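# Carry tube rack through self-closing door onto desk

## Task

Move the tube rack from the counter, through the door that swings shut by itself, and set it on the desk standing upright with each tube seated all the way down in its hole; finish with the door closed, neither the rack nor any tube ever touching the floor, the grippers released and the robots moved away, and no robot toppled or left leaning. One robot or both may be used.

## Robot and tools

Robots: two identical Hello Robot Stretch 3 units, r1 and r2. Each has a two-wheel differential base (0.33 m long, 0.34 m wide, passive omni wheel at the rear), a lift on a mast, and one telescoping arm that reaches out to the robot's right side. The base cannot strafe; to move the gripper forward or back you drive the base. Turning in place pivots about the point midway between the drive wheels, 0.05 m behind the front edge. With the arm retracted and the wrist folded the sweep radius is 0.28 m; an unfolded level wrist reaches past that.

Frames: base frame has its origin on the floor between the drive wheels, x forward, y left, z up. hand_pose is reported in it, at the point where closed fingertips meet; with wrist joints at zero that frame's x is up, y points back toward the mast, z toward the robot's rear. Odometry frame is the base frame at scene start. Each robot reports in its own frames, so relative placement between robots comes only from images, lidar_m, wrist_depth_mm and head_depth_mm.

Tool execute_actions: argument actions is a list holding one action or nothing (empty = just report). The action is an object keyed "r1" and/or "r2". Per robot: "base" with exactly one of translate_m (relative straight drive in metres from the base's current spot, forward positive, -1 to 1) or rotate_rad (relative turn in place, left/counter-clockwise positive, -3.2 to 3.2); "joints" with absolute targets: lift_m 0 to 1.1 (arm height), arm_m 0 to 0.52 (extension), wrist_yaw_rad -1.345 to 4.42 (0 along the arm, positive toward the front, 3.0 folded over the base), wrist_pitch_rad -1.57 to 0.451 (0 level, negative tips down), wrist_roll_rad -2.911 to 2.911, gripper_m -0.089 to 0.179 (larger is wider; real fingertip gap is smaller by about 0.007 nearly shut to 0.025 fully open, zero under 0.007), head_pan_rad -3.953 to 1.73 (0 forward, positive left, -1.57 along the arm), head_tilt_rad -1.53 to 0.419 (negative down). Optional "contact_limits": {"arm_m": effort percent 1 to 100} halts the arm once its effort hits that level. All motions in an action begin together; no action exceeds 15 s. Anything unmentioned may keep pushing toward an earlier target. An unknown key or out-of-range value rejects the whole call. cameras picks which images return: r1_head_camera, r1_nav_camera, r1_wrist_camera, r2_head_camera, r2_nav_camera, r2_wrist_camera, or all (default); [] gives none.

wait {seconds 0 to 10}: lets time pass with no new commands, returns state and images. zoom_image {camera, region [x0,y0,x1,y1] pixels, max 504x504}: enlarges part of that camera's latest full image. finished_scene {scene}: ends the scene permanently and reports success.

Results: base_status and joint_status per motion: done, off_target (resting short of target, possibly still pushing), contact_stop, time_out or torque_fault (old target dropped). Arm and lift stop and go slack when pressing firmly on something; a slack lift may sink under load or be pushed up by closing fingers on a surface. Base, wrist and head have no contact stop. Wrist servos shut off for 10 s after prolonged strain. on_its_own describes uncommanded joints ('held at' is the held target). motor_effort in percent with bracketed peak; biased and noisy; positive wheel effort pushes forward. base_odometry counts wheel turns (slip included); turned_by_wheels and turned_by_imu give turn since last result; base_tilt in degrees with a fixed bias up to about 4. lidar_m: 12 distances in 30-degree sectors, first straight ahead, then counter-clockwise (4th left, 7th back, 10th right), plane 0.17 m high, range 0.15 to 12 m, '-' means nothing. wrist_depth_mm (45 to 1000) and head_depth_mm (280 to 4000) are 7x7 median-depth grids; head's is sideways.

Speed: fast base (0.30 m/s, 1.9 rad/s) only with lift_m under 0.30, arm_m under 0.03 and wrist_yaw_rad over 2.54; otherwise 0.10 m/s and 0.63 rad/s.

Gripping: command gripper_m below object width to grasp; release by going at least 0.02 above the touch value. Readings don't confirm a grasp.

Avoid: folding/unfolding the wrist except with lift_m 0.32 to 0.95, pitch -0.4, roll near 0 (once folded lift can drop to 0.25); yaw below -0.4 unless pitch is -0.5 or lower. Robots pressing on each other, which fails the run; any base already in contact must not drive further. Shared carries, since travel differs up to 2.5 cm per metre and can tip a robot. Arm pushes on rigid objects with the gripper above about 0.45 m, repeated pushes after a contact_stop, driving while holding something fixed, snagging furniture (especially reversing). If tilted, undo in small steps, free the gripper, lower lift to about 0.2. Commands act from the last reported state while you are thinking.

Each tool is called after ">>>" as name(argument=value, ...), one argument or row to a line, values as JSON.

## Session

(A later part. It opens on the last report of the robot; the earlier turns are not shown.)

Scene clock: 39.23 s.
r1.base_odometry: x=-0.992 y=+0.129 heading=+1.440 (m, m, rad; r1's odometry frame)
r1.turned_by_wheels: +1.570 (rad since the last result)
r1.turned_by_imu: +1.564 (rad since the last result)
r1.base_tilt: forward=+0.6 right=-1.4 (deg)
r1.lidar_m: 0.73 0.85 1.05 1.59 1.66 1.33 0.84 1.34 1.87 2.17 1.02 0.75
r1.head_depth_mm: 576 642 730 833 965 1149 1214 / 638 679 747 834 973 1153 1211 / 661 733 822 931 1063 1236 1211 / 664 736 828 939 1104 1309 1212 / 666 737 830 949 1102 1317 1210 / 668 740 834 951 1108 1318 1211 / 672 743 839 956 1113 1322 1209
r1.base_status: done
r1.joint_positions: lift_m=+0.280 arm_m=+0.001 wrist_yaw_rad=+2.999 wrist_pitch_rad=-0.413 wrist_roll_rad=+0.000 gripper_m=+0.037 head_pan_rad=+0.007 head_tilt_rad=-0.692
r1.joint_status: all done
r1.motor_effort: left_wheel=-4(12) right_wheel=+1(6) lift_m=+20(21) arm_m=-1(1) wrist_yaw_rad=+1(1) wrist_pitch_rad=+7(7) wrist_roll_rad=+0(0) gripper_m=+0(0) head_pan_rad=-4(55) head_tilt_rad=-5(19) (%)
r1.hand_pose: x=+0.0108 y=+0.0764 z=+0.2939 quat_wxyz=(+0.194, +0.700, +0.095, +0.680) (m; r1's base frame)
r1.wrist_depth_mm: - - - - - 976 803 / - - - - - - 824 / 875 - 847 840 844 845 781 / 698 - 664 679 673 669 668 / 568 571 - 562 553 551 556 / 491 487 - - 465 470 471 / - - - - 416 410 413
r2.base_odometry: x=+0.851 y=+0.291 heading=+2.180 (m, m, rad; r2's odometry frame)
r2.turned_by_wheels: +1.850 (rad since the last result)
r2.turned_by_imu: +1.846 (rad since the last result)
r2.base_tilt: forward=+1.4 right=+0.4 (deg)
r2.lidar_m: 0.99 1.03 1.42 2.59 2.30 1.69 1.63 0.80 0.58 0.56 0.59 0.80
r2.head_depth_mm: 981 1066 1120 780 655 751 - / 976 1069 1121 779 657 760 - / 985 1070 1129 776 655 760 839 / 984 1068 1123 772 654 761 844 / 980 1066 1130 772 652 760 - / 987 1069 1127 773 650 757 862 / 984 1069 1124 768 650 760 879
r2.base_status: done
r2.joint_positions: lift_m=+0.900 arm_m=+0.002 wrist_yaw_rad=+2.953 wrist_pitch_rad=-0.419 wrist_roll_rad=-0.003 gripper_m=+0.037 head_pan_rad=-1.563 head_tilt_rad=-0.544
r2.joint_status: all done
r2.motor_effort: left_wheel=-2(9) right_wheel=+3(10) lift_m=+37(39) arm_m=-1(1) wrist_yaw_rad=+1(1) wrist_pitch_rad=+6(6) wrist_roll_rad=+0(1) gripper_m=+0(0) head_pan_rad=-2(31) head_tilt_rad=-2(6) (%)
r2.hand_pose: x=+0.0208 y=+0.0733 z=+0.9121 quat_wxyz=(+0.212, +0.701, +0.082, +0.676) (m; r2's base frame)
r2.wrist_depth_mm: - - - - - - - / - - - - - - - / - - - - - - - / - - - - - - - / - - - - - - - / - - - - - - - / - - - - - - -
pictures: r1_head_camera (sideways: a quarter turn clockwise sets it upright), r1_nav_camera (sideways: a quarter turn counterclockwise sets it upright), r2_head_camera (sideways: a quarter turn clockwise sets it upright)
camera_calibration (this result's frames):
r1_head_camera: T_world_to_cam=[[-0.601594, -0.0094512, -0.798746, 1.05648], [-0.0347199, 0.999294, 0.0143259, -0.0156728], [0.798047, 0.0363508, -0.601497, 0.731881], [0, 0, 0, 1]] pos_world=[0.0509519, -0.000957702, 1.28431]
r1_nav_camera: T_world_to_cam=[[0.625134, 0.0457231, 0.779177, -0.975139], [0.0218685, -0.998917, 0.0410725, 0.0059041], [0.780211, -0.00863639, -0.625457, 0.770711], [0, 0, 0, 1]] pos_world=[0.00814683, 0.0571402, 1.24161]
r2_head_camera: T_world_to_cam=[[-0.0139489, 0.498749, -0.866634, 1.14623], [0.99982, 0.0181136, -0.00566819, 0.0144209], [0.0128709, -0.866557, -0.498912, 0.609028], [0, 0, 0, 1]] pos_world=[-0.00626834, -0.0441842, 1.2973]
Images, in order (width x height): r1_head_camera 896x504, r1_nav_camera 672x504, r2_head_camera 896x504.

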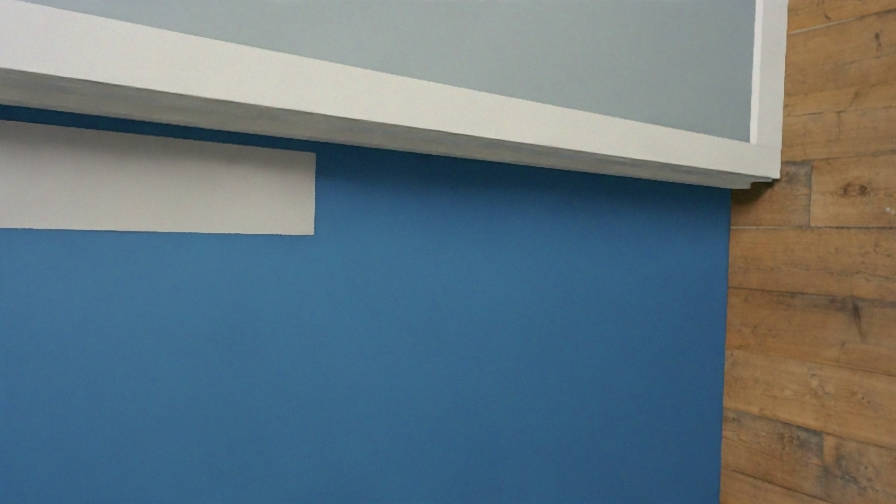

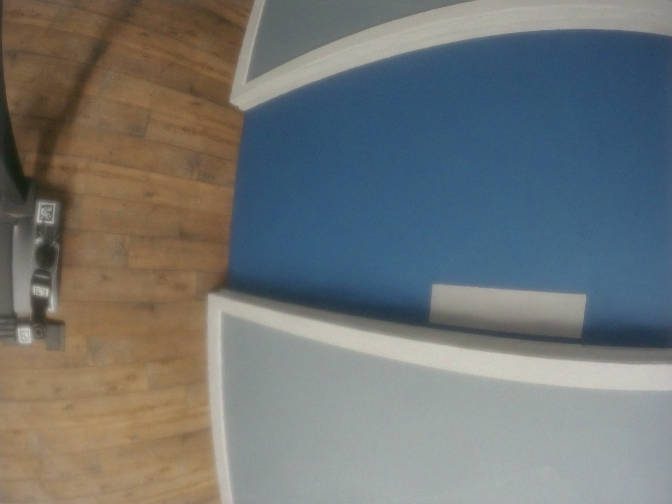

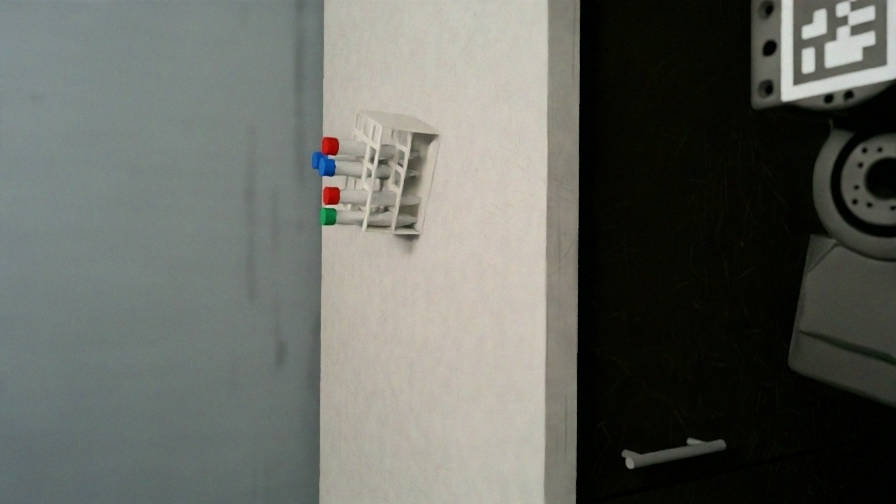

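>>> execute_actions(
  actions=[
    {"r1":{"base":{"rotate_rad":0.34}},"r2":{"base":{"translate_m":0.216},"joints":{"wrist_yaw_rad":0,"gripper_m":0.179}}},
  ],
  cameras=[],
)

>>> execute_actions(
  actions=[
    {"r1":{"base":{"translate_m":0.6}},"r2":{"base":{"rotate_rad":-0.34},"joints":{"wrist_pitch_rad":0,"lift_m":0.9}}},
  ],
  cameras=[],
)

>>> execute_actions(
  actions=[
    {"r1":{"base":{"rotate_rad":-0.32},"joints":{"head_tilt_rad":-1.2}},"r2":{"joints":{"arm_m":0.25}}},
  ],
  cameras=["r2_head_camera","r1_nav_camera","r2_wrist_camera"],
)

Scene clock: 53.53 s.
r1.base_odometry: x=-0.992 y=+0.129 heading=+1.780 (m, m, rad; r1's odometry frame)
r1.turned_by_wheels: +0.340 (rad since the last result)
r1.turned_by_imu: +0.339 (rad since the last result)
r1.base_tilt: forward=+0.5 right=-1.3 (deg)
r1.lidar_m: 0.82 1.01 1.59 1.44 1.42 0.84 1.30 1.58 2.17 1.26 0.81 0.74
r1.head_depth_mm: 644 707 780 878 998 1114 1176 / 666 732 813 919 1053 1226 1209 / 690 761 851 965 1111 1308 1215 / 715 794 888 1013 1173 1356 1212 / 740 825 932 1071 1245 1393 1214 / 772 865 984 1130 1349 1414 1201 / 802 901 1035 1168 1323 1415 1204
r1.base_status: done
r1.joint_positions: lift_m=+0.280 arm_m=+0.001 wrist_yaw_rad=+2.999 wrist_pitch_rad=-0.413 wrist_roll_rad=+0.000 gripper_m=+0.037 head_pan_rad=+0.007 head_tilt_rad=-0.692
r1.joint_status: not commanded
r1.motor_effort: left_wheel=-3(13) right_wheel=+1(5) lift_m=+21(20) arm_m=-1(1) wrist_yaw_rad=+0(1) wrist_pitch_rad=+6(7) wrist_roll_rad=+0(0) gripper_m=+1(0) head_pan_rad=-4(4) head_tilt_rad=-5(5) (%)
r1.hand_pose: x=+0.0108 y=+0.0764 z=+0.2939 quat_wxyz=(+0.194, +0.700, +0.095, +0.680) (m; r1's base frame)
r1.wrist_depth_mm: - - - - - - - / - - - - - - - / 870 - 865 866 840 830 828 / 698 - 685 675 683 656 669 / 574 575 - 565 555 550 549 / 480 493 - - 471 475 474 / - - - - 415 418 412
r2.base_odometry: x=+0.728 y=+0.469 heading=+2.180 (m, m, rad; r2's odometry frame)
r2.turned_by_wheels: +0.000 (rad since the last result)
r2.turned_by_imu: +0.000 (rad since the last result)
r2.base_tilt: forward=+1.4 right=+0.4 (deg)
r2.lidar_m: 0.77 0.80 1.11 2.59 2.61 1.92 1.85 0.80 0.58 0.56 0.59 0.80
r2.head_depth_mm: 979 1068 1124 779 657 746 - / 984 1070 1134 778 655 744 - / 984 1071 1125 777 653 731 - / 986 1076 1129 777 654 733 - / 980 1074 1128 773 651 758 880 / 983 1071 1131 769 650 745 883 / 986 1071 1132 767 667 761 887
r2.base_status: done
r2.joint_positions: lift_m=+0.900 arm_m=+0.002 wrist_yaw_rad=+0.002 wrist_pitch_rad=-0.419 wrist_roll_rad=-0.003 gripper_m=+0.179 head_pan_rad=-1.563 head_tilt_rad=-0.544
r2.joint_status: all done
r2.motor_effort: left_wheel=-2(2) right_wheel=+2(9) lift_m=+37(37) arm_m=-1(0) wrist_yaw_rad=-2(1) wrist_pitch_rad=+6(6) wrist_roll_rad=+0(0) gripper_m=+1(94) head_pan_rad=-2(2) head_tilt_rad=-1(2) (%)
r2.hand_pose: x=-0.0211 y=-0.3714 z=+0.9121 quat_wxyz=(+0.693, +0.148, -0.690, -0.146) (m; r2's base frame)
r2.wrist_depth_mm: 851 855 847 803 722 506 510 / 542 506 468 434 409 380 368 / 341 334 331 323 321 314 314 / 380 380 376 376 371 371 365 / 422 416 414 415 408 406 398 / 470 464 467 464 458 457 - / 524 537 525 521 518 517 515
pictures: none
No camera images: the call's "cameras" was empty. Leave "cameras" out to get every camera's image.

Scene clock: 57.23 s.
r1.base_odometry: x=-1.116 y=+0.716 heading=+1.780 (m, m, rad; r1's odometry frame)
r1.turned_by_wheels: +0.000 (rad since the last result)
r1.turned_by_imu: +0.002 (rad since the last result)
r1.base_tilt: forward=+0.6 right=-1.3 (deg)
r1.lidar_m: 0.26 0.32 0.56 1.39 1.71 1.85 1.41 2.28 2.22 0.38 0.28 0.26
r1.head_depth_mm: - - - - 284 314 372 / - - - - 293 334 401 / - - - - 302 356 435 / - - - 287 321 382 474 / - - - 297 341 413 522 / - - - 309 365 449 580 / - - 290 328 393 490 650
r1.base_status: done
r1.joint_positions: lift_m=+0.280 arm_m=+0.001 wrist_yaw_rad=+2.999 wrist_pitch_rad=-0.413 wrist_roll_rad=+0.000 gripper_m=+0.037 head_pan_rad=+0.007 head_tilt_rad=-0.692
r1.joint_status: not commanded
r1.motor_effort: left_wheel=-4(7) right_wheel=+0(5) lift_m=+21(22) arm_m=-1(1) wrist_yaw_rad=+1(1) wrist_pitch_rad=+6(7) wrist_roll_rad=+0(0) gripper_m=+0(0) head_pan_rad=-4(4) head_tilt_rad=-4(4) (%)
r1.hand_pose: x=+0.0107 y=+0.0764 z=+0.2939 quat_wxyz=(+0.194, +0.700, +0.096, +0.680) (m; r1's base frame)
r1.wrist_depth_mm: - - - - - 497 374 / - - - - - 528 370 / 856 - 847 867 811 564 360 / 686 - 679 663 664 581 357 / 581 569 - 568 567 514 353 / 484 486 - - 464 466 347 / - - - - 420 414 342
r2.base_odometry: x=+0.728 y=+0.469 heading=+1.840 (m, m, rad; r2's odometry frame)
r2.turned_by_wheels: -0.340 (rad since the last result)
r2.turned_by_imu: -0.339 (rad since the last result)
r2.base_tilt: forward=+1.5 right=+0.4 (deg)
r2.lidar_m: 0.78 0.77 0.86 1.39 2.59 2.24 1.85 1.85 0.68 0.57 0.56 0.63
r2.head_depth_mm: 1154 1275 1155 777 839 966 - / 1119 1220 1167 778 776 904 - / 1080 1179 1149 776 752 - - / 1048 1136 905 775 714 - - / 1011 1096 1143 774 677 767 892 / 982 1065 1113 770 652 732 842 / 950 1027 1073 769 625 700 794
r2.base_status: done
r2.joint_positions: lift_m=+0.900 arm_m=+0.002 wrist_yaw_rad=+0.001 wrist_pitch_rad=-0.022 wrist_roll_rad=-0.003 gripper_m=+0.179 head_pan_rad=-1.563 head_tilt_rad=-0.544
r2.joint_status: all done
r2.motor_effort: left_wheel=+2(4) right_wheel=-3(8) lift_m=+38(37) arm_m=-1(0) wrist_yaw_rad=+0(1) wrist_pitch_rad=+7(9) wrist_roll_rad=+1(0) gripper_m=+0(0) head_pan_rad=-1(2) head_tilt_rad=-2(2) (%)
r2.hand_pose: x=-0.0212 y=-0.4027 z=+1.0084 quat_wxyz=(+0.709, +0.009, -0.706, -0.008) (m; r2's base frame)
r2.wrist_depth_mm: 778 839 886 971 - - - / 782 854 905 962 - - - / 789 855 953 993 - - - / 837 862 934 625 908 857 781 / 616 587 558 520 500 484 495 / 397 390 365 365 395 445 - / - 311 339 386 425 467 529
pictures: none
No camera images: the call's "cameras" was empty. Leave "cameras" out to get every camera's image.

Scene clock: 60.30 s.
r1.base_odometry: x=-1.116 y=+0.716 heading=+1.460 (m, m, rad; r1's odometry frame)
r1.turned_by_wheels: -0.320 (rad since the last result)
r1.turned_by_imu: -0.319 (rad since the last result)
r1.base_tilt: forward=+0.6 right=-1.3 (deg)
r1.lidar_m: 0.26 0.27 0.38 0.84 1.45 1.69 1.41 1.95 2.45 0.59 0.35 0.26
r1.head_depth_mm: - 291 348 482 784 1150 1095 / - 293 352 488 803 1185 - / - 295 355 497 822 1181 - / - 298 359 503 843 1174 - / - 296 363 511 862 1182 - / - 299 366 519 886 1180 1115 / - 301 371 526 906 1180 1095
r1.base_status: done
r1.joint_positions: lift_m=+0.280 arm_m=+0.001 wrist_yaw_rad=+2.999 wrist_pitch_rad=-0.413 wrist_roll_rad=+0.000 gripper_m=+0.037 head_pan_rad=+0.006 head_tilt_rad=-1.185
r1.joint_status: all done
r1.motor_effort: left_wheel=+1(9) right_wheel=-2(5) lift_m=+21(21) arm_m=-1(1) wrist_yaw_rad=+1(0) wrist_pitch_rad=+7(6) wrist_roll_rad=+0(0) gripper_m=+0(0) head_pan_rad=-3(4) head_tilt_rad=-9(45) (%)
r1.hand_pose: x=+0.0107 y=+0.0764 z=+0.2939 quat_wxyz=(+0.194, +0.700, +0.096, +0.680) (m; r1's base frame)
r1.wrist_depth_mm: - - - 895 534 356 261 / - - - 964 571 365 266 / 881 - 851 798 612 377 270 / 692 - 692 675 626 383 275 / 572 561 - 562 544 396 280 / 486 491 - - 465 403 288 / - - - - 416 391 293
r2.base_odometry: x=+0.728 y=+0.469 heading=+1.840 (m, m, rad; r2's odometry frame)
r2.turned_by_wheels: +0.000 (rad since the last result)
r2.turned_by_imu: +0.000 (rad since the last result)
r2.base_tilt: forward=+1.4 right=+0.4 (deg)
r2.lidar_m: 0.78 0.77 0.86 1.39 2.59 2.24 1.86 1.85 0.68 0.57 0.56 0.63
r2.head_depth_mm: 1158 1271 1162 860 - 974 1227 / 1117 1222 1147 - 824 914 1084 / 1079 1177 1152 - 788 863 1004 / 1044 1135 902 - 717 815 945 / 1008 1098 1137 739 681 771 889 / 982 1062 1113 771 651 733 839 / 955 1029 1073 766 625 700 794
r2.base_status: not commanded
r2.joint_positions: lift_m=+0.900 arm_m=+0.250 wrist_yaw_rad=+0.001 wrist_pitch_rad=-0.021 wrist_roll_rad=-0.003 gripper_m=+0.179 head_pan_rad=-1.563 head_tilt_rad=-0.544
r2.joint_status: all done
r2.motor_effort: left_wheel=+1(1) right_wheel=-3(3) lift_m=+37(37) arm_m=+3(2) wrist_yaw_rad=+1(0) wrist_pitch_rad=+7(7) wrist_roll_rad=+1(0) gripper_m=+0(0) head_pan_rad=-1(2) head_tilt_rad=-2(2) (%)
r2.hand_pose: x=-0.0212 y=-0.6503 z=+1.0087 quat_wxyz=(+0.709, +0.008, -0.706, -0.008) (m; r2's base frame)
r2.wrist_depth_mm: 590 631 665 713 794 848 943 / 593 638 675 763 801 846 949 / 620 650 700 745 825 855 963 / 622 656 723 362 790 864 783 / 614 574 549 357 414 475 489 / 393 382 364 346 338 330 - / - 272 274 265 261 254 237
pictures: r1_nav_camera (sideways: a quarter turn counterclockwise sets it upright), r2_head_camera (sideways: a quarter turn clockwise sets it upright), r2_wrist_camera
camera_calibration (this result's frames):
r1_nav_camera: T_world_to_cam=[[0.919659, 0.0471666, 0.389875, -0.469725], [0.0388472, -0.998818, 0.0292008, 0.0212793], [0.390792, -0.0117092, -0.920405, 1.15657], [0, 0, 0, 1]] pos_world=[-0.0208173, 0.0569519, 1.24702]
r2_head_camera: T_world_to_cam=[[-0.0138751, 0.498751, -0.866634, 1.14623], [0.999823, 0.0179656, -0.00566819, 0.0144209], [0.0127426, -0.866559, -0.498912, 0.609029], [0, 0, 0, 1]] pos_world=[-0.00627489, -0.0441824, 1.2973]
r2_wrist_camera: T_world_to_cam=[[-0.997983, -0.0404107, -0.0489634, 0.011735], [0.0422087, 0.153758, -0.987207, 1.13531], [0.0474223, -0.987282, -0.151742, -0.320203], [0, 0, 0, 1]] pos_world=[-0.021024, -0.49022, 1.07278]
Images, in order (width x height): r1_nav_camera 672x504, r2_head_camera 896x504, r2_wrist_camera 644x364.

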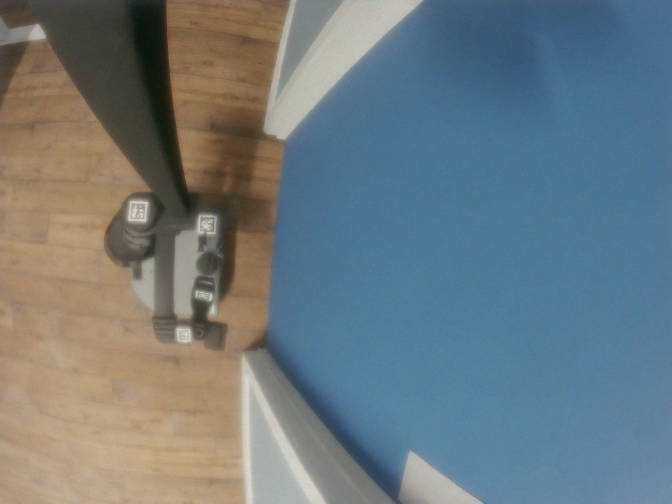

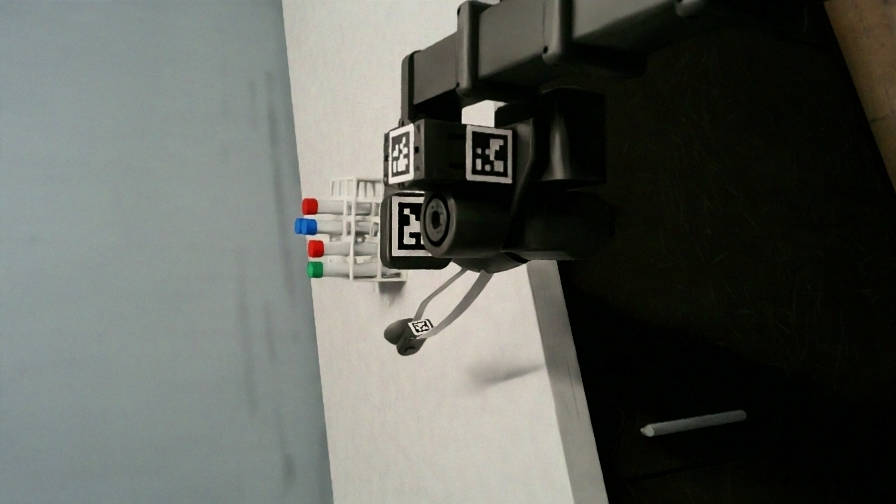

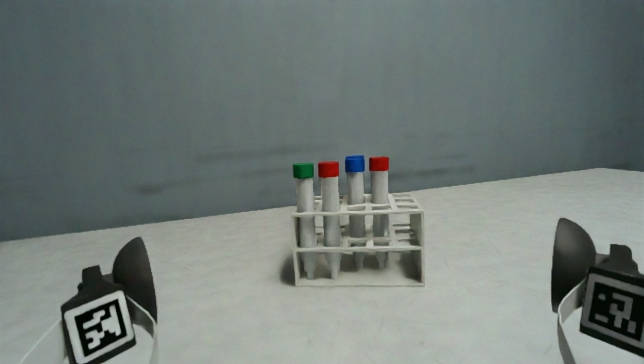

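>>> execute_actions(
  actions=[
    {"r1":{"base":{"translate_m":0.18},"joints":{"lift_m":0.32}},"r2":{"base":{"translate_m":-0.013},"joints":{"arm_m":0.39,"wrist_pitch_rad":-0.13,"lift_m":0.89}}},
  ],
  cameras=["r2_head_camera","r1_nav_camera","r2_wrist_camera"],
)

Scene clock: 68.17 s.
r1.base_odometry: x=-1.096 y=+0.895 heading=+1.460 (m, m, rad; r1's odometry frame)
r1.turned_by_wheels: +0.000 (rad since the last result)
r1.turned_by_imu: +0.001 (rad since the last result)
r1.base_tilt: forward=+0.6 right=-1.4 (deg)
r1.lidar_m: - - 0.15 0.37 1.44 1.82 1.59 2.13 2.45 0.26 0.15 -
r1.head_depth_mm: - - - - - 497 1072 / - - - - - 528 - / - - - - - 588 - / - - - - - 474 - / - - - - - 507 - / - - - - - 688 1113 / - - - - - 617 1093
r1.base_status: done
r1.joint_positions: lift_m=+0.320 arm_m=+0.001 wrist_yaw_rad=+2.999 wrist_pitch_rad=-0.413 wrist_roll_rad=+0.000 gripper_m=+0.037 head_pan_rad=+0.006 head_tilt_rad=-1.186
r1.joint_status: all done
r1.motor_effort: left_wheel=+1(13) right_wheel=-2(4) lift_m=+25(27) arm_m=-1(1) wrist_yaw_rad=+0(0) wrist_pitch_rad=+7(7) wrist_roll_rad=+0(0) gripper_m=+0(0) head_pan_rad=-3(4) head_tilt_rad=-8(8) (%)
r1.hand_pose: x=+0.0107 y=+0.0763 z=+0.3336 quat_wxyz=(+0.194, +0.700, +0.096, +0.680) (m; r1's base frame)
r1.wrist_depth_mm: - - - 423 178 113 83 / - - - 469 185 115 84 / 971 - 919 520 193 119 86 / 756 - 745 597 201 122 87 / 622 619 - 602 180 125 89 / 530 535 - 524 226 128 91 / 461 485 - - 236 124 93
r2.base_odometry: x=+0.731 y=+0.456 heading=+1.840 (m, m, rad; r2's odometry frame)
r2.turned_by_wheels: +0.000 (rad since the last result)
r2.turned_by_imu: +0.000 (rad since the last result)
r2.base_tilt: forward=+1.4 right=+0.4 (deg)
r2.lidar_m: 0.79 0.79 0.87 1.41 2.59 2.23 1.84 1.84 0.69 0.57 0.57 0.63
r2.head_depth_mm: 1156 1279 1155 814 - - 1222 / 1124 1225 1240 - 805 922 1093 / 1087 1177 1240 - 759 868 1022 / 1047 1143 1200 755 721 820 956 / 1013 1100 1143 770 686 779 897 / 984 1070 1123 771 651 737 844 / 957 1029 1081 767 626 704 801
r2.base_status: done
r2.joint_positions: lift_m=+0.890 arm_m=+0.390 wrist_yaw_rad=+0.001 wrist_pitch_rad=-0.144 wrist_roll_rad=-0.003 gripper_m=+0.179 head_pan_rad=-1.563 head_tilt_rad=-0.544
r2.joint_status: all done
r2.motor_effort: left_wheel=+1(2) right_wheel=-2(10) lift_m=+17(30) arm_m=+3(7) wrist_yaw_rad=+0(1) wrist_pitch_rad=+4(7) wrist_roll_rad=+1(0) gripper_m=-1(0) head_pan_rad=-2(2) head_tilt_rad=-3(3) (%)
r2.hand_pose: x=-0.0213 y=-0.7848 z=+0.9686 quat_wxyz=(+0.707, +0.051, -0.704, -0.051) (m; r2's base frame)
r2.wrist_depth_mm: 466 497 530 562 614 680 746 / 481 515 546 598 639 695 770 / 495 533 559 211 671 710 738 / 512 535 441 218 226 448 422 / 370 359 299 228 226 304 308 / 268 263 233 231 230 231 - / - 198 199 195 190 186 175
pictures: r1_nav_camera (sideways: a quarter turn counterclockwise sets it upright), r2_head_camera (sideways: a quarter turn clockwise sets it upright), r2_wrist_camera
camera_calibration (this result's frames):
r1_nav_camera: T_world_to_cam=[[0.920043, 0.0471687, 0.388968, -0.468546], [0.0388757, -0.998818, 0.0291688, 0.0213208], [0.389884, -0.0117152, -0.920789, 1.15707], [0, 0, 0, 1]] pos_world=[-0.0208714, 0.0569516, 1.24705]
r2_head_camera: T_world_to_cam=[[-0.0138726, 0.498751, -0.866634, 1.14623], [0.999823, 0.0179606, -0.00566819, 0.0144209], [0.0127382, -0.866559, -0.498912, 0.609029], [0, 0, 0, 1]] pos_world=[-0.00627511, -0.0441823, 1.2973]
r2_wrist_camera: T_world_to_cam=[[-0.997993, -0.0339929, -0.0534192, 0.0136452], [0.0421455, 0.272993, -0.961093, 1.18467], [0.0472534, -0.961415, -0.271012, -0.323247], [0, 0, 0, 1]] pos_world=[-0.021036, -0.633716, 1.0517]
Images, in order (width x height): r1_nav_camera 672x504, r2_head_camera 896x504, r2_wrist_camera 644x364.

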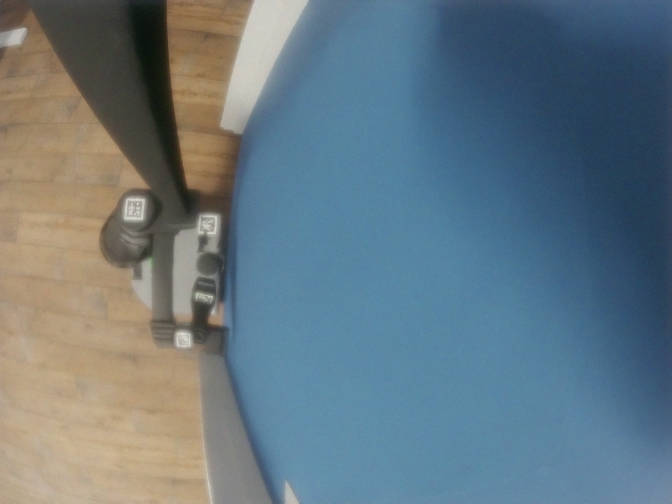

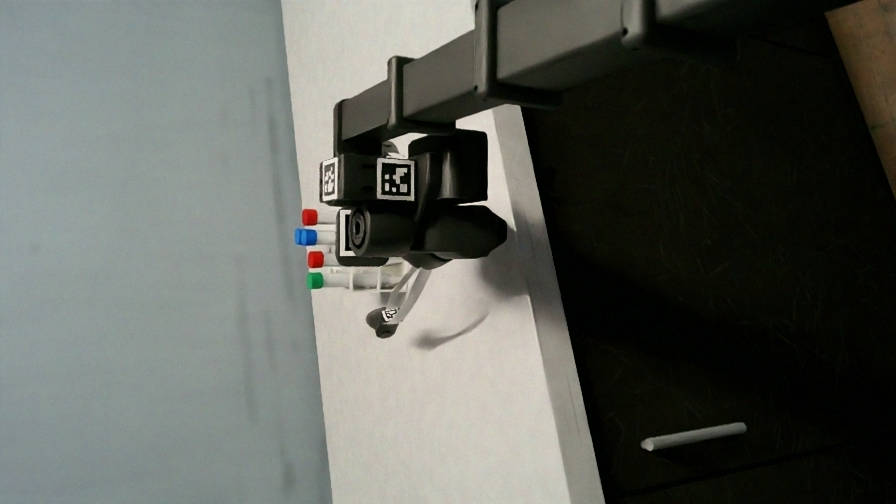

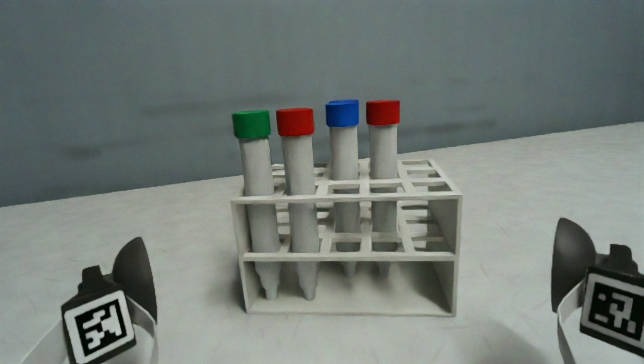

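>>> execute_actions(
  actions=[
    {"r1":{"base":{"translate_m":0.15}},"r2":{"joints":{"arm_m":0.47,"lift_m":0.878}}},
  ],
  cameras=["r1_nav_camera","r2_wrist_camera","r2_nav_camera"],
)

Scene clock: 73.70 s.
r1.base_odometry: x=-1.080 y=+1.044 heading=+1.461 (m, m, rad; r1's odometry frame)
r1.turned_by_wheels: +0.001 (rad since the last result)
r1.turned_by_imu: -0.056 (rad since the last result)
r1.base_tilt: forward=+0.5 right=-1.3 (deg)
r1.lidar_m: - - 0.15 0.20 1.42 1.85 1.62 2.13 2.49 0.21 0.15 -
r1.head_depth_mm: - - - - - 906 1090 / - - - - - - - / - - - - - - - / - - - - - - - / - - - - - - - / - - - - - 1141 1120 / - - - - - 1143 1113
r1.base_status: translate_m off_target (by the wheels' count: +0.1498 of +0.1500)
r1.joint_positions: lift_m=+0.320 arm_m=+0.001 wrist_yaw_rad=+3.013 wrist_pitch_rad=-0.414 wrist_roll_rad=+0.000 gripper_m=+0.037 head_pan_rad=-0.004 head_tilt_rad=-1.210
r1.joint_status: not commanded
r1.on_its_own: left_wheel is at rest, and its effort (+51) is outside its rest range (-18 to +18)
r1.motor_effort: left_wheel=+51(60) right_wheel=+10(16) lift_m=+22(25) arm_m=-1(1) wrist_yaw_rad=-8(12) wrist_pitch_rad=+8(7) wrist_roll_rad=+0(0) gripper_m=+3(3) head_pan_rad=+3(4) head_tilt_rad=+8(8) (%)
r1.hand_pose: x=+0.0075 y=+0.0767 z=+0.3335 quat_wxyz=(+0.190, +0.700, +0.101, +0.681) (m; r1's base frame)
r1.wrist_depth_mm: - - 514 254 121 79 59 / - - 573 282 126 81 60 / 963 - 835 313 132 84 62 / 743 - 716 367 139 86 63 / 617 621 - 517 132 89 65 / 533 526 - 446 157 92 66 / 462 484 - - 168 90 68
r2.base_odometry: x=+0.731 y=+0.456 heading=+1.840 (m, m, rad; r2's odometry frame)
r2.turned_by_wheels: +0.000 (rad since the last result)
r2.turned_by_imu: +0.000 (rad since the last result)
r2.base_tilt: forward=+1.4 right=+0.4 (deg)
r2.lidar_m: 0.79 0.79 0.87 1.41 2.59 2.23 1.85 1.83 0.69 0.57 0.57 0.63
r2.head_depth_mm: 1157 1278 1163 818 - - 1229 / 1117 1228 1237 - 804 922 1094 / 1085 1179 1248 710 757 867 1018 / 1043 1145 1194 724 719 822 956 / 1014 1104 1140 771 686 779 894 / 986 1065 1122 771 649 740 847 / 955 1035 1079 767 625 705 802
r2.base_status: not commanded
r2.joint_positions: lift_m=+0.878 arm_m=+0.470 wrist_yaw_rad=+0.001 wrist_pitch_rad=-0.144 wrist_roll_rad=-0.003 gripper_m=+0.179 head_pan_rad=-1.563 head_tilt_rad=-0.544
r2.joint_status: all done
r2.motor_effort: left_wheel=+2(2) right_wheel=-2(2) lift_m=+18(19) arm_m=+3(6) wrist_yaw_rad=+0(1) wrist_pitch_rad=+4(4) wrist_roll_rad=+0(1) gripper_m=+0(0) head_pan_rad=-2(2) head_tilt_rad=-2(2) (%)
r2.hand_pose: x=-0.0213 y=-0.8648 z=+0.9565 quat_wxyz=(+0.707, +0.051, -0.704, -0.051) (m; r2's base frame)
r2.wrist_depth_mm: 405 435 460 497 538 582 657 / 418 445 474 500 544 620 683 / 433 450 110 134 562 631 670 / 450 467 117 139 150 396 385 / 337 326 120 129 131 126 280 / 243 124 130 149 148 137 - / - 176 132 133 157 122 159
pictures: r1_nav_camera (sideways: a quarter turn counterclockwise sets it upright), r2_nav_camera (sideways: a quarter turn counterclockwise sets it upright), r2_wrist_camera
camera_calibration (this result's frames):
r1_nav_camera: T_world_to_cam=[[0.929489, 0.0370805, 0.366982, -0.439969], [0.0286522, -0.999186, 0.0283894, 0.0223987], [0.367736, -0.0158728, -0.929795, 1.1689], [0, 0, 0, 1]] pos_world=[-0.0215443, 0.0572485, 1.24767]
r2_nav_camera: T_world_to_cam=[[-0.00926886, -0.490156, 0.871585, -1.09042], [-0.999954, 0.00241768, -0.00927435, 0.0696788], [0.00243867, -0.871631, -0.490156, 0.596925], [0, 0, 0, 1]] pos_world=[0.058113, -0.0143442, 1.24362]
r2_wrist_camera: T_world_to_cam=[[-0.997993, -0.0339776, -0.0534278, 0.0103029], [0.0421458, 0.27324, -0.961022, 1.19505], [0.0472518, -0.961346, -0.27126, -0.403114], [0, 0, 0, 1]] pos_world=[-0.0210362, -0.713716, 1.03967]
Images, in order (width x height): r1_nav_camera 672x504, r2_nav_camera 672x504, r2_wrist_camera 644x364.

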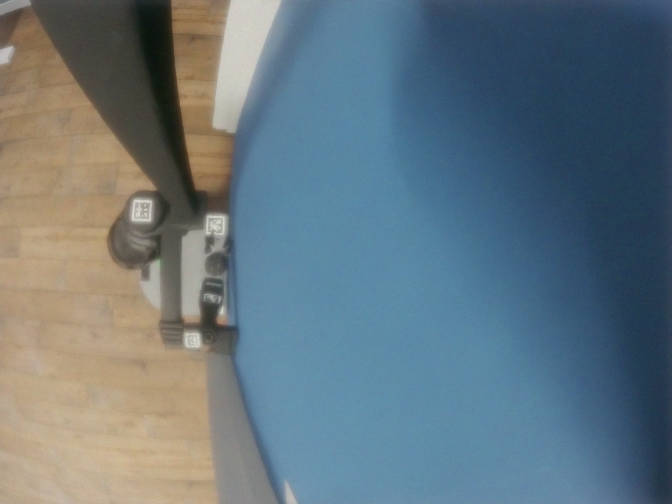

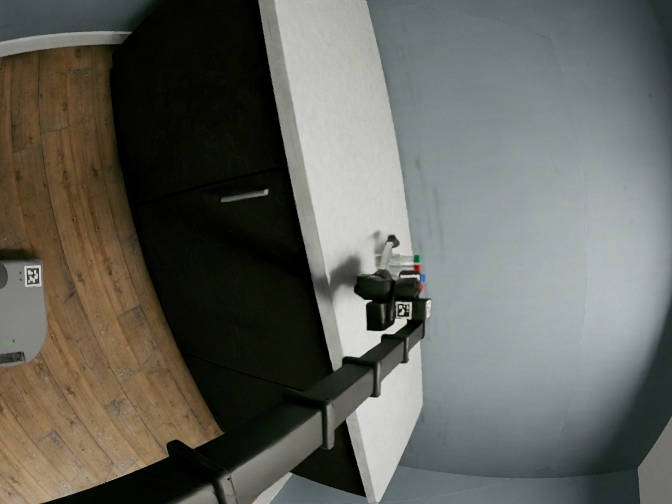

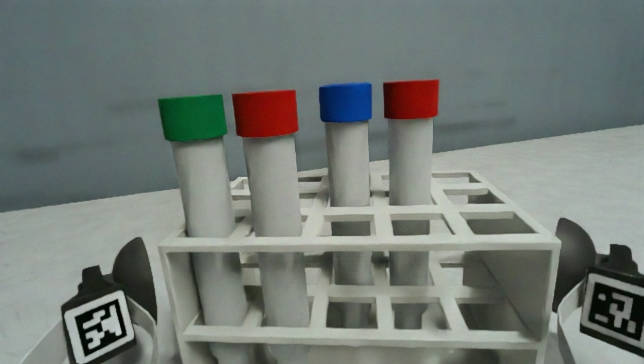

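>>> execute_actions(
  actions=[
    {"r1":{"base":{"translate_m":-0.09},"joints":{"lift_m":0.28,"gripper_m":0.0}},"r2":{"base":{"translate_m":-0.003},"joints":{"arm_m":0.48}}},
  ],
  cameras=[],
)

>>> execute_actions(
  actions=[
    {"r1":{"base":{"rotate_rad":0.38}},"r2":{"joints":{"gripper_m":0.09}}},
  ],
  cameras=["r2_wrist_camera"],
)

>>> execute_actions(
  actions=[
    {"r1":{"base":{"translate_m":-0.28}},"r2":{"joints":{"lift_m":0.91}}},
  ],
  cameras=["r2_wrist_camera","r2_head_camera"],
)

Scene clock: 82.97 s.
r1.base_odometry: x=-1.090 y=+0.955 heading=+1.461 (m, m, rad; r1's odometry frame)
r1.turned_by_wheels: +0.000 (rad since the last result)
r1.turned_by_imu: +0.000 (rad since the last result)
r1.base_tilt: forward=+0.6 right=-1.3 (deg)
r1.lidar_m: - 0.15 0.20 0.52 1.41 1.77 1.53 2.03 2.49 0.35 0.20 0.15
r1.head_depth_mm: - - - - 422 1012 1094 / - - - - 422 1136 - / - - - - 420 1122 - / - - - - 418 1109 - / - - - - 417 1114 - / - - - - 416 1141 1114 / - - - - 413 1143 1094
r1.base_status: done
r1.joint_positions: lift_m=+0.280 arm_m=+0.001 wrist_yaw_rad=+3.001 wrist_pitch_rad=-0.414 wrist_roll_rad=+0.000 gripper_m=+0.000 head_pan_rad=-0.004 head_tilt_rad=-1.198
r1.joint_status: all done
r1.motor_effort: left_wheel=-1(37) right_wheel=-1(9) lift_m=+21(18) arm_m=-1(1) wrist_yaw_rad=-1(8) wrist_pitch_rad=+7(8) wrist_roll_rad=+0(0) gripper_m=-3(86) head_pan_rad=+3(3) head_tilt_rad=-1(8) (%)
r1.hand_pose: x=+0.0102 y=+0.0763 z=+0.2936 quat_wxyz=(+0.194, +0.700, +0.097, +0.680) (m; r1's base frame)
r1.wrist_depth_mm: - - - 505 286 189 142 / - - - 565 300 195 145 / 881 - 856 620 312 201 149 / 688 - 677 652 331 207 152 / 560 559 578 - 343 215 156 / 484 489 - - 320 221 159 / - - - - 403 230 164
r2.base_odometry: x=+0.732 y=+0.453 heading=+1.840 (m, m, rad; r2's odometry frame)
r2.turned_by_wheels: +0.000 (rad since the last result)
r2.turned_by_imu: +0.000 (rad since the last result)
r2.base_tilt: forward=+1.4 right=+0.4 (deg)
r2.lidar_m: 0.79 0.79 0.88 1.42 2.59 2.23 1.84 1.84 0.69 0.57 0.57 0.63
r2.head_depth_mm: 1155 1281 1158 819 - - 1226 / 1123 1234 1236 - 808 923 1097 / 1088 1183 1246 724 757 869 1014 / 1052 1144 1200 736 723 821 956 / 1015 1103 1142 774 685 781 899 / 982 1071 1122 770 650 740 847 / 953 1033 1083 768 625 700 803
r2.base_status: done
r2.joint_positions: lift_m=+0.878 arm_m=+0.480 wrist_yaw_rad=+0.001 wrist_pitch_rad=-0.144 wrist_roll_rad=-0.003 gripper_m=+0.179 head_pan_rad=-1.563 head_tilt_rad=-0.544
r2.joint_status: all done
r2.motor_effort: left_wheel=+2(2) right_wheel=-3(11) lift_m=+18(18) arm_m=+3(4) wrist_yaw_rad=+0(0) wrist_pitch_rad=+4(4) wrist_roll_rad=+0(0) gripper_m=-1(0) head_pan_rad=-2(2) head_tilt_rad=-2(3) (%)
r2.hand_pose: x=-0.0213 y=-0.8748 z=+0.9565 quat_wxyz=(+0.707, +0.051, -0.704, -0.051) (m; r2's base frame)
r2.wrist_depth_mm: 398 422 458 487 529 585 630 / 409 438 467 512 543 598 664 / 428 435 102 127 127 629 668 / 438 459 108 133 133 393 381 / 333 320 110 125 123 120 280 / 244 120 119 143 142 131 - / - 128 121 121 122 119 159
pictures: none
No camera images: the call's "cameras" was empty. Leave "cameras" out to get every camera's image.

Scene clock: 84.33 s.
r1.base_odometry: x=-1.090 y=+0.955 heading=+1.841 (m, m, rad; r1's odometry frame)
r1.turned_by_wheels: +0.380 (rad since the last result)
r1.turned_by_imu: +0.379 (rad since the last result)
r1.base_tilt: forward=+0.5 right=-1.3 (deg)
r1.lidar_m: 0.15 0.18 0.35 1.38 1.70 1.96 1.53 2.43 0.61 0.24 0.16 0.15
r1.head_depth_mm: - - - - 332 571 1075 / - - - - 350 690 - / - - - - 391 907 - / - - - 310 460 1152 - / - - - 325 556 1173 - / - - - 347 699 1176 1120 / - - - 381 945 1179 1099
r1.base_status: done
r1.joint_positions: lift_m=+0.280 arm_m=+0.001 wrist_yaw_rad=+3.001 wrist_pitch_rad=-0.414 wrist_roll_rad=+0.000 gripper_m=+0.000 head_pan_rad=-0.004 head_tilt_rad=-1.198
r1.joint_status: not commanded
r1.motor_effort: left_wheel=-4(12) right_wheel=+1(5) lift_m=+20(21) arm_m=-1(1) wrist_yaw_rad=-1(1) wrist_pitch_rad=+7(7) wrist_roll_rad=+0(0) gripper_m=-3(3) head_pan_rad=+3(3) head_tilt_rad=+0(1) (%)
r1.hand_pose: x=+0.0102 y=+0.0763 z=+0.2936 quat_wxyz=(+0.194, +0.700, +0.097, +0.680) (m; r1's base frame)
r1.wrist_depth_mm: - - - - 510 345 203 / - - - - 551 333 199 / 865 - 864 846 603 322 197 / 706 - 682 683 635 316 194 / 572 560 582 - 553 307 191 / 484 492 - - 461 300 187 / - - - - 419 292 184
r2.base_odometry: x=+0.732 y=+0.453 heading=+1.840 (m, m, rad; r2's odometry frame)
r2.turned_by_wheels: +0.000 (rad since the last result)
r2.turned_by_imu: +0.000 (rad since the last result)
r2.base_tilt: forward=+1.4 right=+0.3 (deg)
r2.lidar_m: 0.79 0.79 0.88 1.41 2.59 2.22 1.84 1.83 0.69 0.57 0.57 0.63
r2.head_depth_mm: 1157 1276 1156 816 - - 1229 / 1121 1228 1241 - 806 924 1094 / 1084 1188 1249 726 759 870 1016 / 1048 1143 1204 739 721 817 952 / 1017 1106 1141 773 686 781 899 / 990 1069 1117 771 651 740 853 / 954 1037 1082 767 626 700 801
r2.base_status: not commanded
r2.joint_positions: lift_m=+0.878 arm_m=+0.480 wrist_yaw_rad=+0.000 wrist_pitch_rad=-0.144 wrist_roll_rad=+0.000 gripper_m=+0.091 head_pan_rad=-1.563 head_tilt_rad=-0.544
r2.joint_status: all done
r2.motor_effort: left_wheel=+2(1) right_wheel=-2(3) lift_m=+18(18) arm_m=+2(4) wrist_yaw_rad=-1(1) wrist_pitch_rad=+4(4) wrist_roll_rad=-1(1) gripper_m=-25(97) head_pan_rad=-2(2) head_tilt_rad=-3(2) (%)
r2.hand_pose: x=-0.0214 y=-0.8748 z=+0.9566 quat_wxyz=(+0.705, +0.051, -0.705, -0.051) (m; r2's base frame)
r2.wrist_depth_mm: 399 429 457 496 526 581 654 / 408 438 471 497 545 616 664 / 422 442 114 158 133 624 661 / 440 460 122 157 139 399 381 / 339 308 124 135 129 122 268 / 244 141 136 151 148 132 - / 199 172 140 159 153 127 155
pictures: r2_wrist_camera
camera_calibration (this result's frames):
r2_wrist_camera: T_world_to_cam=[[-0.997829, -0.033148, -0.0569105, 0.013941], [0.0457387, 0.272958, -0.960938, 1.19761], [0.0473874, -0.961455, -0.270849, -0.41325], [0, 0, 0, 1]] pos_world=[-0.0212836, -0.723756, 1.03969]
Images, in order (width x height): r2_wrist_camera 644x364.

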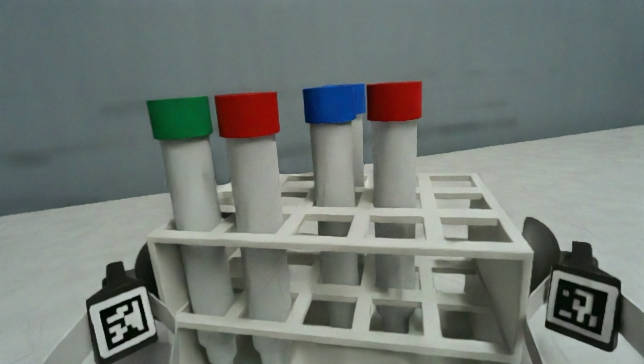

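Scene clock: 87.00 s.
r1.base_odometry: x=-1.015 y=+0.685 heading=+1.841 (m, m, rad; r1's odometry frame)
r1.turned_by_wheels: +0.000 (rad since the last result)
r1.turned_by_imu: -0.001 (rad since the last result)
r1.base_tilt: forward=+0.6 right=-1.3 (deg)
r1.lidar_m: 0.41 0.50 0.79 1.48 1.82 1.26 1.26 2.11 2.30 0.55 0.40 0.40
r1.head_depth_mm: 366 437 541 714 1003 1162 1096 / 381 458 574 774 1182 1179 - / 396 482 614 843 1244 1187 - / 413 507 655 928 1265 1187 - / 433 537 704 1035 1268 1186 - / 454 569 764 1157 1268 1179 1120 / 477 605 828 1241 1279 1173 1096
r1.base_status: done
r1.joint_positions: lift_m=+0.280 arm_m=+0.001 wrist_yaw_rad=+3.001 wrist_pitch_rad=-0.414 wrist_roll_rad=+0.000 gripper_m=+0.000 head_pan_rad=-0.004 head_tilt_rad=-1.198
r1.joint_status: not commanded
r1.motor_effort: left_wheel=-3(13) right_wheel=+1(3) lift_m=+21(20) arm_m=-1(1) wrist_yaw_rad=+0(1) wrist_pitch_rad=+7(8) wrist_roll_rad=+0(0) gripper_m=-2(2) head_pan_rad=+3(3) head_tilt_rad=+0(1) (%)
r1.hand_pose: x=+0.0103 y=+0.0763 z=+0.2936 quat_wxyz=(+0.194, +0.700, +0.097, +0.680) (m; r1's base frame)
r1.wrist_depth_mm: - - - - - 801 542 / - - - - - 761 581 / 877 - 836 855 862 730 572 / 690 - 690 676 669 667 559 / 570 559 583 - 558 557 533 / 486 490 - - 476 480 472 / - - - - 413 413 410
r2.base_odometry: x=+0.732 y=+0.453 heading=+1.840 (m, m, rad; r2's odometry frame)
r2.turned_by_wheels: +0.000 (rad since the last result)
r2.turned_by_imu: +0.000 (rad since the last result)
r2.base_tilt: forward=+1.4 right=+0.4 (deg)
r2.lidar_m: 0.79 0.79 0.88 1.42 2.59 2.22 1.84 1.83 0.69 0.57 0.57 0.63
r2.head_depth_mm: 1159 1276 1156 - - 1007 1236 / 1125 1223 1283 742 802 925 1097 / 1080 1182 - 741 756 871 1018 / 1046 1147 952 742 722 818 957 / 1020 1106 1145 772 686 778 897 / 986 1066 1123 773 652 740 849 / 956 1035 1076 767 626 701 801
r2.base_status: not commanded
r2.joint_positions: lift_m=+0.910 arm_m=+0.480 wrist_yaw_rad=+0.000 wrist_pitch_rad=-0.152 wrist_roll_rad=+0.000 gripper_m=+0.094 head_pan_rad=-1.563 head_tilt_rad=-0.544
r2.joint_status: all done
r2.motor_effort: left_wheel=+1(1) right_wheel=-3(3) lift_m=+38(40) arm_m=+2(3) wrist_yaw_rad=+0(0) wrist_pitch_rad=+7(7) wrist_roll_rad=-1(1) gripper_m=-23(25) head_pan_rad=-2(2) head_tilt_rad=-2(2) (%)
r2.hand_pose: x=-0.0214 y=-0.8743 z=+0.9855 quat_wxyz=(+0.705, +0.054, -0.705, -0.054) (m; r2's base frame)
r2.wrist_depth_mm: 406 424 457 485 529 579 631 / 418 437 481 511 557 600 655 / 426 460 149 504 560 645 686 / 443 467 146 160 426 479 454 / 407 394 142 157 153 339 329 / 297 140 140 179 182 135 - / 244 137 136 144 137 130 191
pictures: r2_head_camera (sideways: a quarter turn clockwise sets it upright), r2_wrist_camera
camera_calibration (this result's frames):
r2_head_camera: T_world_to_cam=[[-0.0138726, 0.498771, -0.866623, 1.14621], [0.999823, 0.0179605, -0.00566795, 0.0144205], [0.0127379, -0.866548, -0.498932, 0.609056], [0, 0, 0, 1]] pos_world=[-0.00627512, -0.0441822, 1.29729]
r2_wrist_camera: T_world_to_cam=[[-0.997845, -0.0327414, -0.0568663, 0.0159284], [0.0453926, 0.281382, -0.958522, 1.23026], [0.0473845, -0.959037, -0.279289, -0.394466], [0, 0, 0, 1]] pos_world=[-0.021259, -0.723958, 1.06997]
Images, in order (width x height): r2_head_camera 896x504, r2_wrist_camera 644x364.

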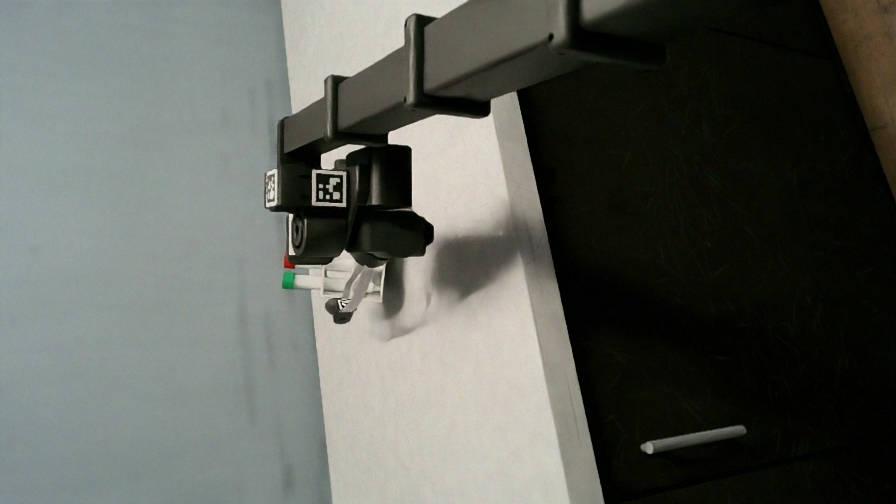

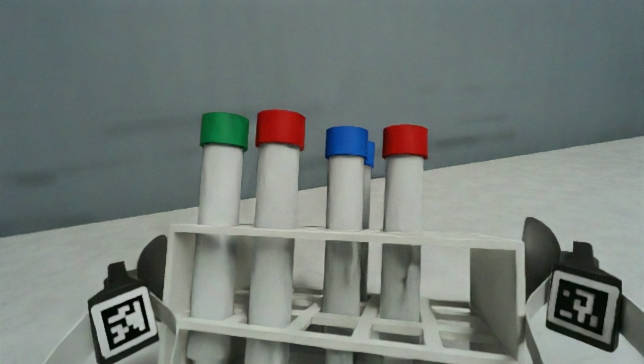

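>>> execute_actions(
  actions=[
    {"r1":{"base":{"rotate_rad":2.78},"joints":{"head_pan_rad":-3.14}},"r2":{"joints":{"lift_m":0.878}}},
  ],
  cameras=["r2_wrist_camera"],
)

>>> execute_actions(
  actions=[
    {"r1":{"base":{"translate_m":-0.11},"joints":{"lift_m":0.31}},"r2":{"joints":{"gripper_m":0.179}}},
  ],
  cameras=["r2_wrist_camera","r1_nav_camera"],
)

Scene clock: 99.73 s.
r1.base_odometry: x=-1.015 y=+0.685 heading=-1.663 (m, m, rad; r1's odometry frame)
r1.turned_by_wheels: +2.780 (rad since the last result)
r1.turned_by_imu: +2.771 (rad since the last result)
r1.base_tilt: forward=+0.6 right=-1.3 (deg)
r1.lidar_m: 1.26 1.76 2.36 1.37 0.47 0.40 0.40 0.42 0.56 1.17 1.51 1.63
r1.head_depth_mm: 399 490 626 760 1176 1151 1090 / 400 489 633 891 1165 - 1092 / 400 489 633 892 1254 - 1080 / 399 489 631 892 1263 - 1084 / 398 488 631 893 1264 - 1089 / 399 488 630 892 1261 1188 1071 / 400 487 630 889 1255 1180 1095
r1.base_status: done
r1.joint_positions: lift_m=+0.280 arm_m=+0.001 wrist_yaw_rad=+3.001 wrist_pitch_rad=-0.414 wrist_roll_rad=+0.000 gripper_m=+0.000 head_pan_rad=-3.133 head_tilt_rad=-1.198
r1.joint_status: all done
r1.motor_effort: left_wheel=-4(13) right_wheel=+0(6) lift_m=+21(21) arm_m=-1(1) wrist_yaw_rad=-1(0) wrist_pitch_rad=+7(7) wrist_roll_rad=+0(0) gripper_m=-3(2) head_pan_rad=-4(56) head_tilt_rad=+0(0) (%)
r1.hand_pose: x=+0.0103 y=+0.0763 z=+0.2936 quat_wxyz=(+0.194, +0.700, +0.097, +0.680) (m; r1's base frame)
r1.wrist_depth_mm: - - - - - - - / 518 - - - - - - / 536 - 860 852 847 847 835 / 522 - 685 675 666 657 664 / 494 566 575 - 562 561 549 / 461 495 - - 476 471 470 / - - - - 421 412 411
r2.base_odometry: x=+0.732 y=+0.453 heading=+1.840 (m, m, rad; r2's odometry frame)
r2.turned_by_wheels: +0.000 (rad since the last result)
r2.turned_by_imu: +0.000 (rad since the last result)
r2.base_tilt: forward=+1.4 right=+0.5 (deg)
r2.lidar_m: 0.79 0.79 0.88 1.42 2.58 2.22 1.84 1.84 0.69 0.57 0.57 0.63
r2.head_depth_mm: 1160 1274 1158 815 - - 1226 / 1117 1229 1248 - 803 923 1098 / 1086 1178 1246 725 762 874 1017 / 1048 1144 1197 737 721 819 958 / 1015 1104 1140 772 688 782 899 / 980 1065 1121 770 651 742 849 / 954 1025 1080 770 625 703 806
r2.base_status: not commanded
r2.joint_positions: lift_m=+0.878 arm_m=+0.480 wrist_yaw_rad=+0.000 wrist_pitch_rad=-0.140 wrist_roll_rad=+0.001 gripper_m=+0.094 head_pan_rad=-1.563 head_tilt_rad=-0.544
r2.joint_status: all done
r2.motor_effort: left_wheel=+1(2) right_wheel=-2(2) lift_m=+16(32) arm_m=+2(3) wrist_yaw_rad=+1(1) wrist_pitch_rad=+3(7) wrist_roll_rad=-1(2) gripper_m=-24(24) head_pan_rad=-3(1) head_tilt_rad=-3(2) (%)
r2.hand_pose: x=-0.0214 y=-0.8751 z=+0.9576 quat_wxyz=(+0.705, +0.050, -0.706, -0.050) (m; r2's base frame)
r2.wrist_depth_mm: 399 424 461 492 524 579 645 / 414 442 469 500 557 602 665 / 426 445 121 163 559 623 661 / 444 456 127 152 151 406 383 / 348 327 129 137 134 123 271 / 247 139 142 153 150 135 - / 202 - 147 144 156 137 158
pictures: r2_wrist_camera
camera_calibration (this result's frames):
r2_wrist_camera: T_world_to_cam=[[-0.99777, -0.0331684, -0.0579251, 0.0149354], [0.0468875, 0.269376, -0.961893, 1.19643], [0.0475081, -0.962464, -0.26722, -0.417599], [0, 0, 0, 1]] pos_world=[-0.0213563, -0.723719, 1.04011]
Images, in order (width x height): r2_wrist_camera 644x364.

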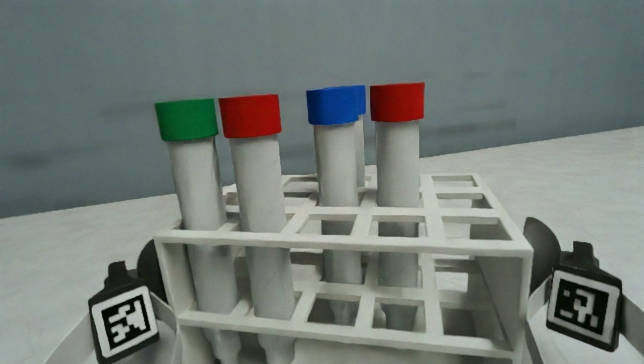

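Scene clock: 101.80 s.
r1.base_odometry: x=-1.005 y=+0.794 heading=-1.663 (m, m, rad; r1's odometry frame)
r1.turned_by_wheels: +0.000 (rad since the last result)
r1.turned_by_imu: +0.000 (rad since the last result)
r1.base_tilt: forward=+0.6 right=-1.3 (deg)
r1.lidar_m: 1.36 1.87 2.38 0.91 0.32 0.31 0.29 0.30 0.41 0.77 1.52 1.71
r1.head_depth_mm: 296 347 449 629 795 1148 1090 / 296 348 450 636 900 - 1090 / 295 347 449 634 - - 1081 / 296 347 449 635 902 - 1086 / 296 347 449 633 1024 - 1084 / 295 346 449 634 1073 1185 1076 / 295 347 447 632 1076 1178 1094
r1.base_status: done
r1.joint_positions: lift_m=+0.310 arm_m=+0.001 wrist_yaw_rad=+3.001 wrist_pitch_rad=-0.414 wrist_roll_rad=+0.000 gripper_m=+0.000 head_pan_rad=-3.133 head_tilt_rad=-1.198
r1.joint_status: all done
r1.motor_effort: left_wheel=-3(13) right_wheel=+0(4) lift_m=+24(22) arm_m=-1(1) wrist_yaw_rad=+0(0) wrist_pitch_rad=+7(7) wrist_roll_rad=+0(0) gripper_m=-3(2) head_pan_rad=-3(3) head_tilt_rad=-1(1) (%)
r1.hand_pose: x=+0.0103 y=+0.0763 z=+0.3234 quat_wxyz=(+0.194, +0.700, +0.097, +0.680) (m; r1's base frame)
r1.wrist_depth_mm: - - - - - - - / 346 - - - - - - / 352 - 922 914 910 912 871 / 332 - 748 729 731 724 718 / 327 459 629 - 596 596 590 / 356 442 - - 509 512 506 / 383 - - - 446 446 445
r2.base_odometry: x=+0.732 y=+0.453 heading=+1.840 (m, m, rad; r2's odometry frame)
r2.turned_by_wheels: +0.000 (rad since the last result)
r2.turned_by_imu: +0.000 (rad since the last result)
r2.base_tilt: forward=+1.5 right=+0.4 (deg)
r2.lidar_m: 0.79 0.79 0.88 1.41 2.58 2.22 1.85 1.83 0.69 0.57 0.57 0.63
r2.head_depth_mm: 1159 1279 1156 817 - - 1219 / 1120 1226 1237 - 807 922 1098 / 1085 1183 1240 721 758 870 1025 / 1052 1145 1193 736 722 819 952 / 1013 1105 1138 769 687 783 899 / 984 1062 1121 771 651 743 845 / 951 1035 1080 768 624 701 802
r2.base_status: not commanded
r2.joint_positions: lift_m=+0.878 arm_m=+0.480 wrist_yaw_rad=+0.001 wrist_pitch_rad=-0.143 wrist_roll_rad=+0.001 gripper_m=+0.179 head_pan_rad=-1.563 head_tilt_rad=-0.544
r2.joint_status: all done
r2.motor_effort: left_wheel=+1(1) right_wheel=-2(3) lift_m=+17(17) arm_m=+2(2) wrist_yaw_rad=-1(0) wrist_pitch_rad=+4(4) wrist_roll_rad=-1(2) gripper_m=+0(95) head_pan_rad=-2(2) head_tilt_rad=-2(2) (%)
r2.hand_pose: x=-0.0212 y=-0.8749 z=+0.9568 quat_wxyz=(+0.705, +0.051, -0.705, -0.050) (m; r2's base frame)
r2.wrist_depth_mm: 395 425 453 497 534 573 641 / 407 436 466 498 544 612 673 / 425 447 118 141 554 625 657 / 442 458 127 148 143 398 382 / 342 327 132 128 142 139 280 / 245 176 142 151 149 138 - / - 178 148 144 157 139 159
pictures: r1_nav_camera (sideways: a quarter turn counterclockwise sets it upright), r2_wrist_camera
camera_calibration (this result's frames):
r1_nav_camera: T_world_to_cam=[[-0.924381, -0.0487566, 0.378341, -0.443455], [-0.0408943, 0.998749, 0.0287932, 0.0222968], [-0.379272, 0.0111438, -0.925218, 1.16752], [0, 0, 0, 1]] pos_world=[0.0337974, -0.0569009, 1.24734]
r2_wrist_camera: T_world_to_cam=[[-0.997785, -0.0336636, -0.0573721, 0.0140774], [0.0460786, 0.272253, -0.961122, 1.1974], [0.0479746, -0.961637, -0.270099, -0.414152], [0, 0, 0, 1]] pos_world=[-0.0212595, -0.723786, 1.03979]
Images, in order (width x height): r1_nav_camera 672x504, r2_wrist_camera 644x364.

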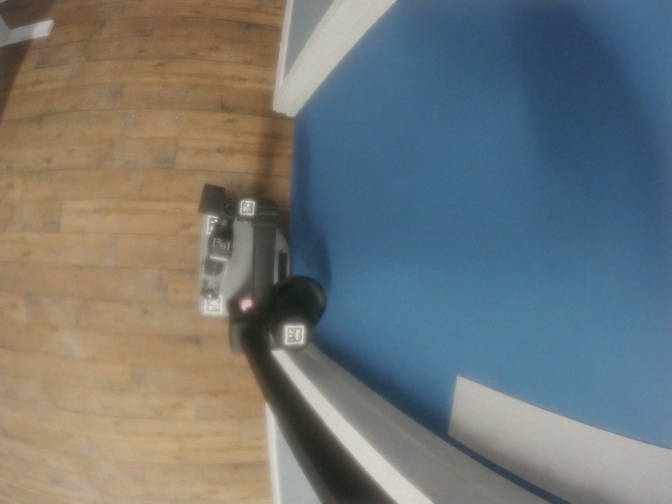

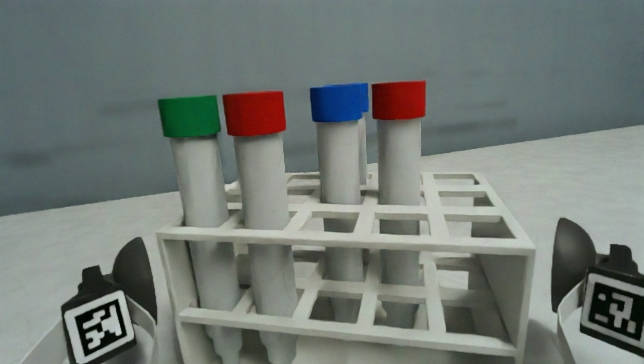

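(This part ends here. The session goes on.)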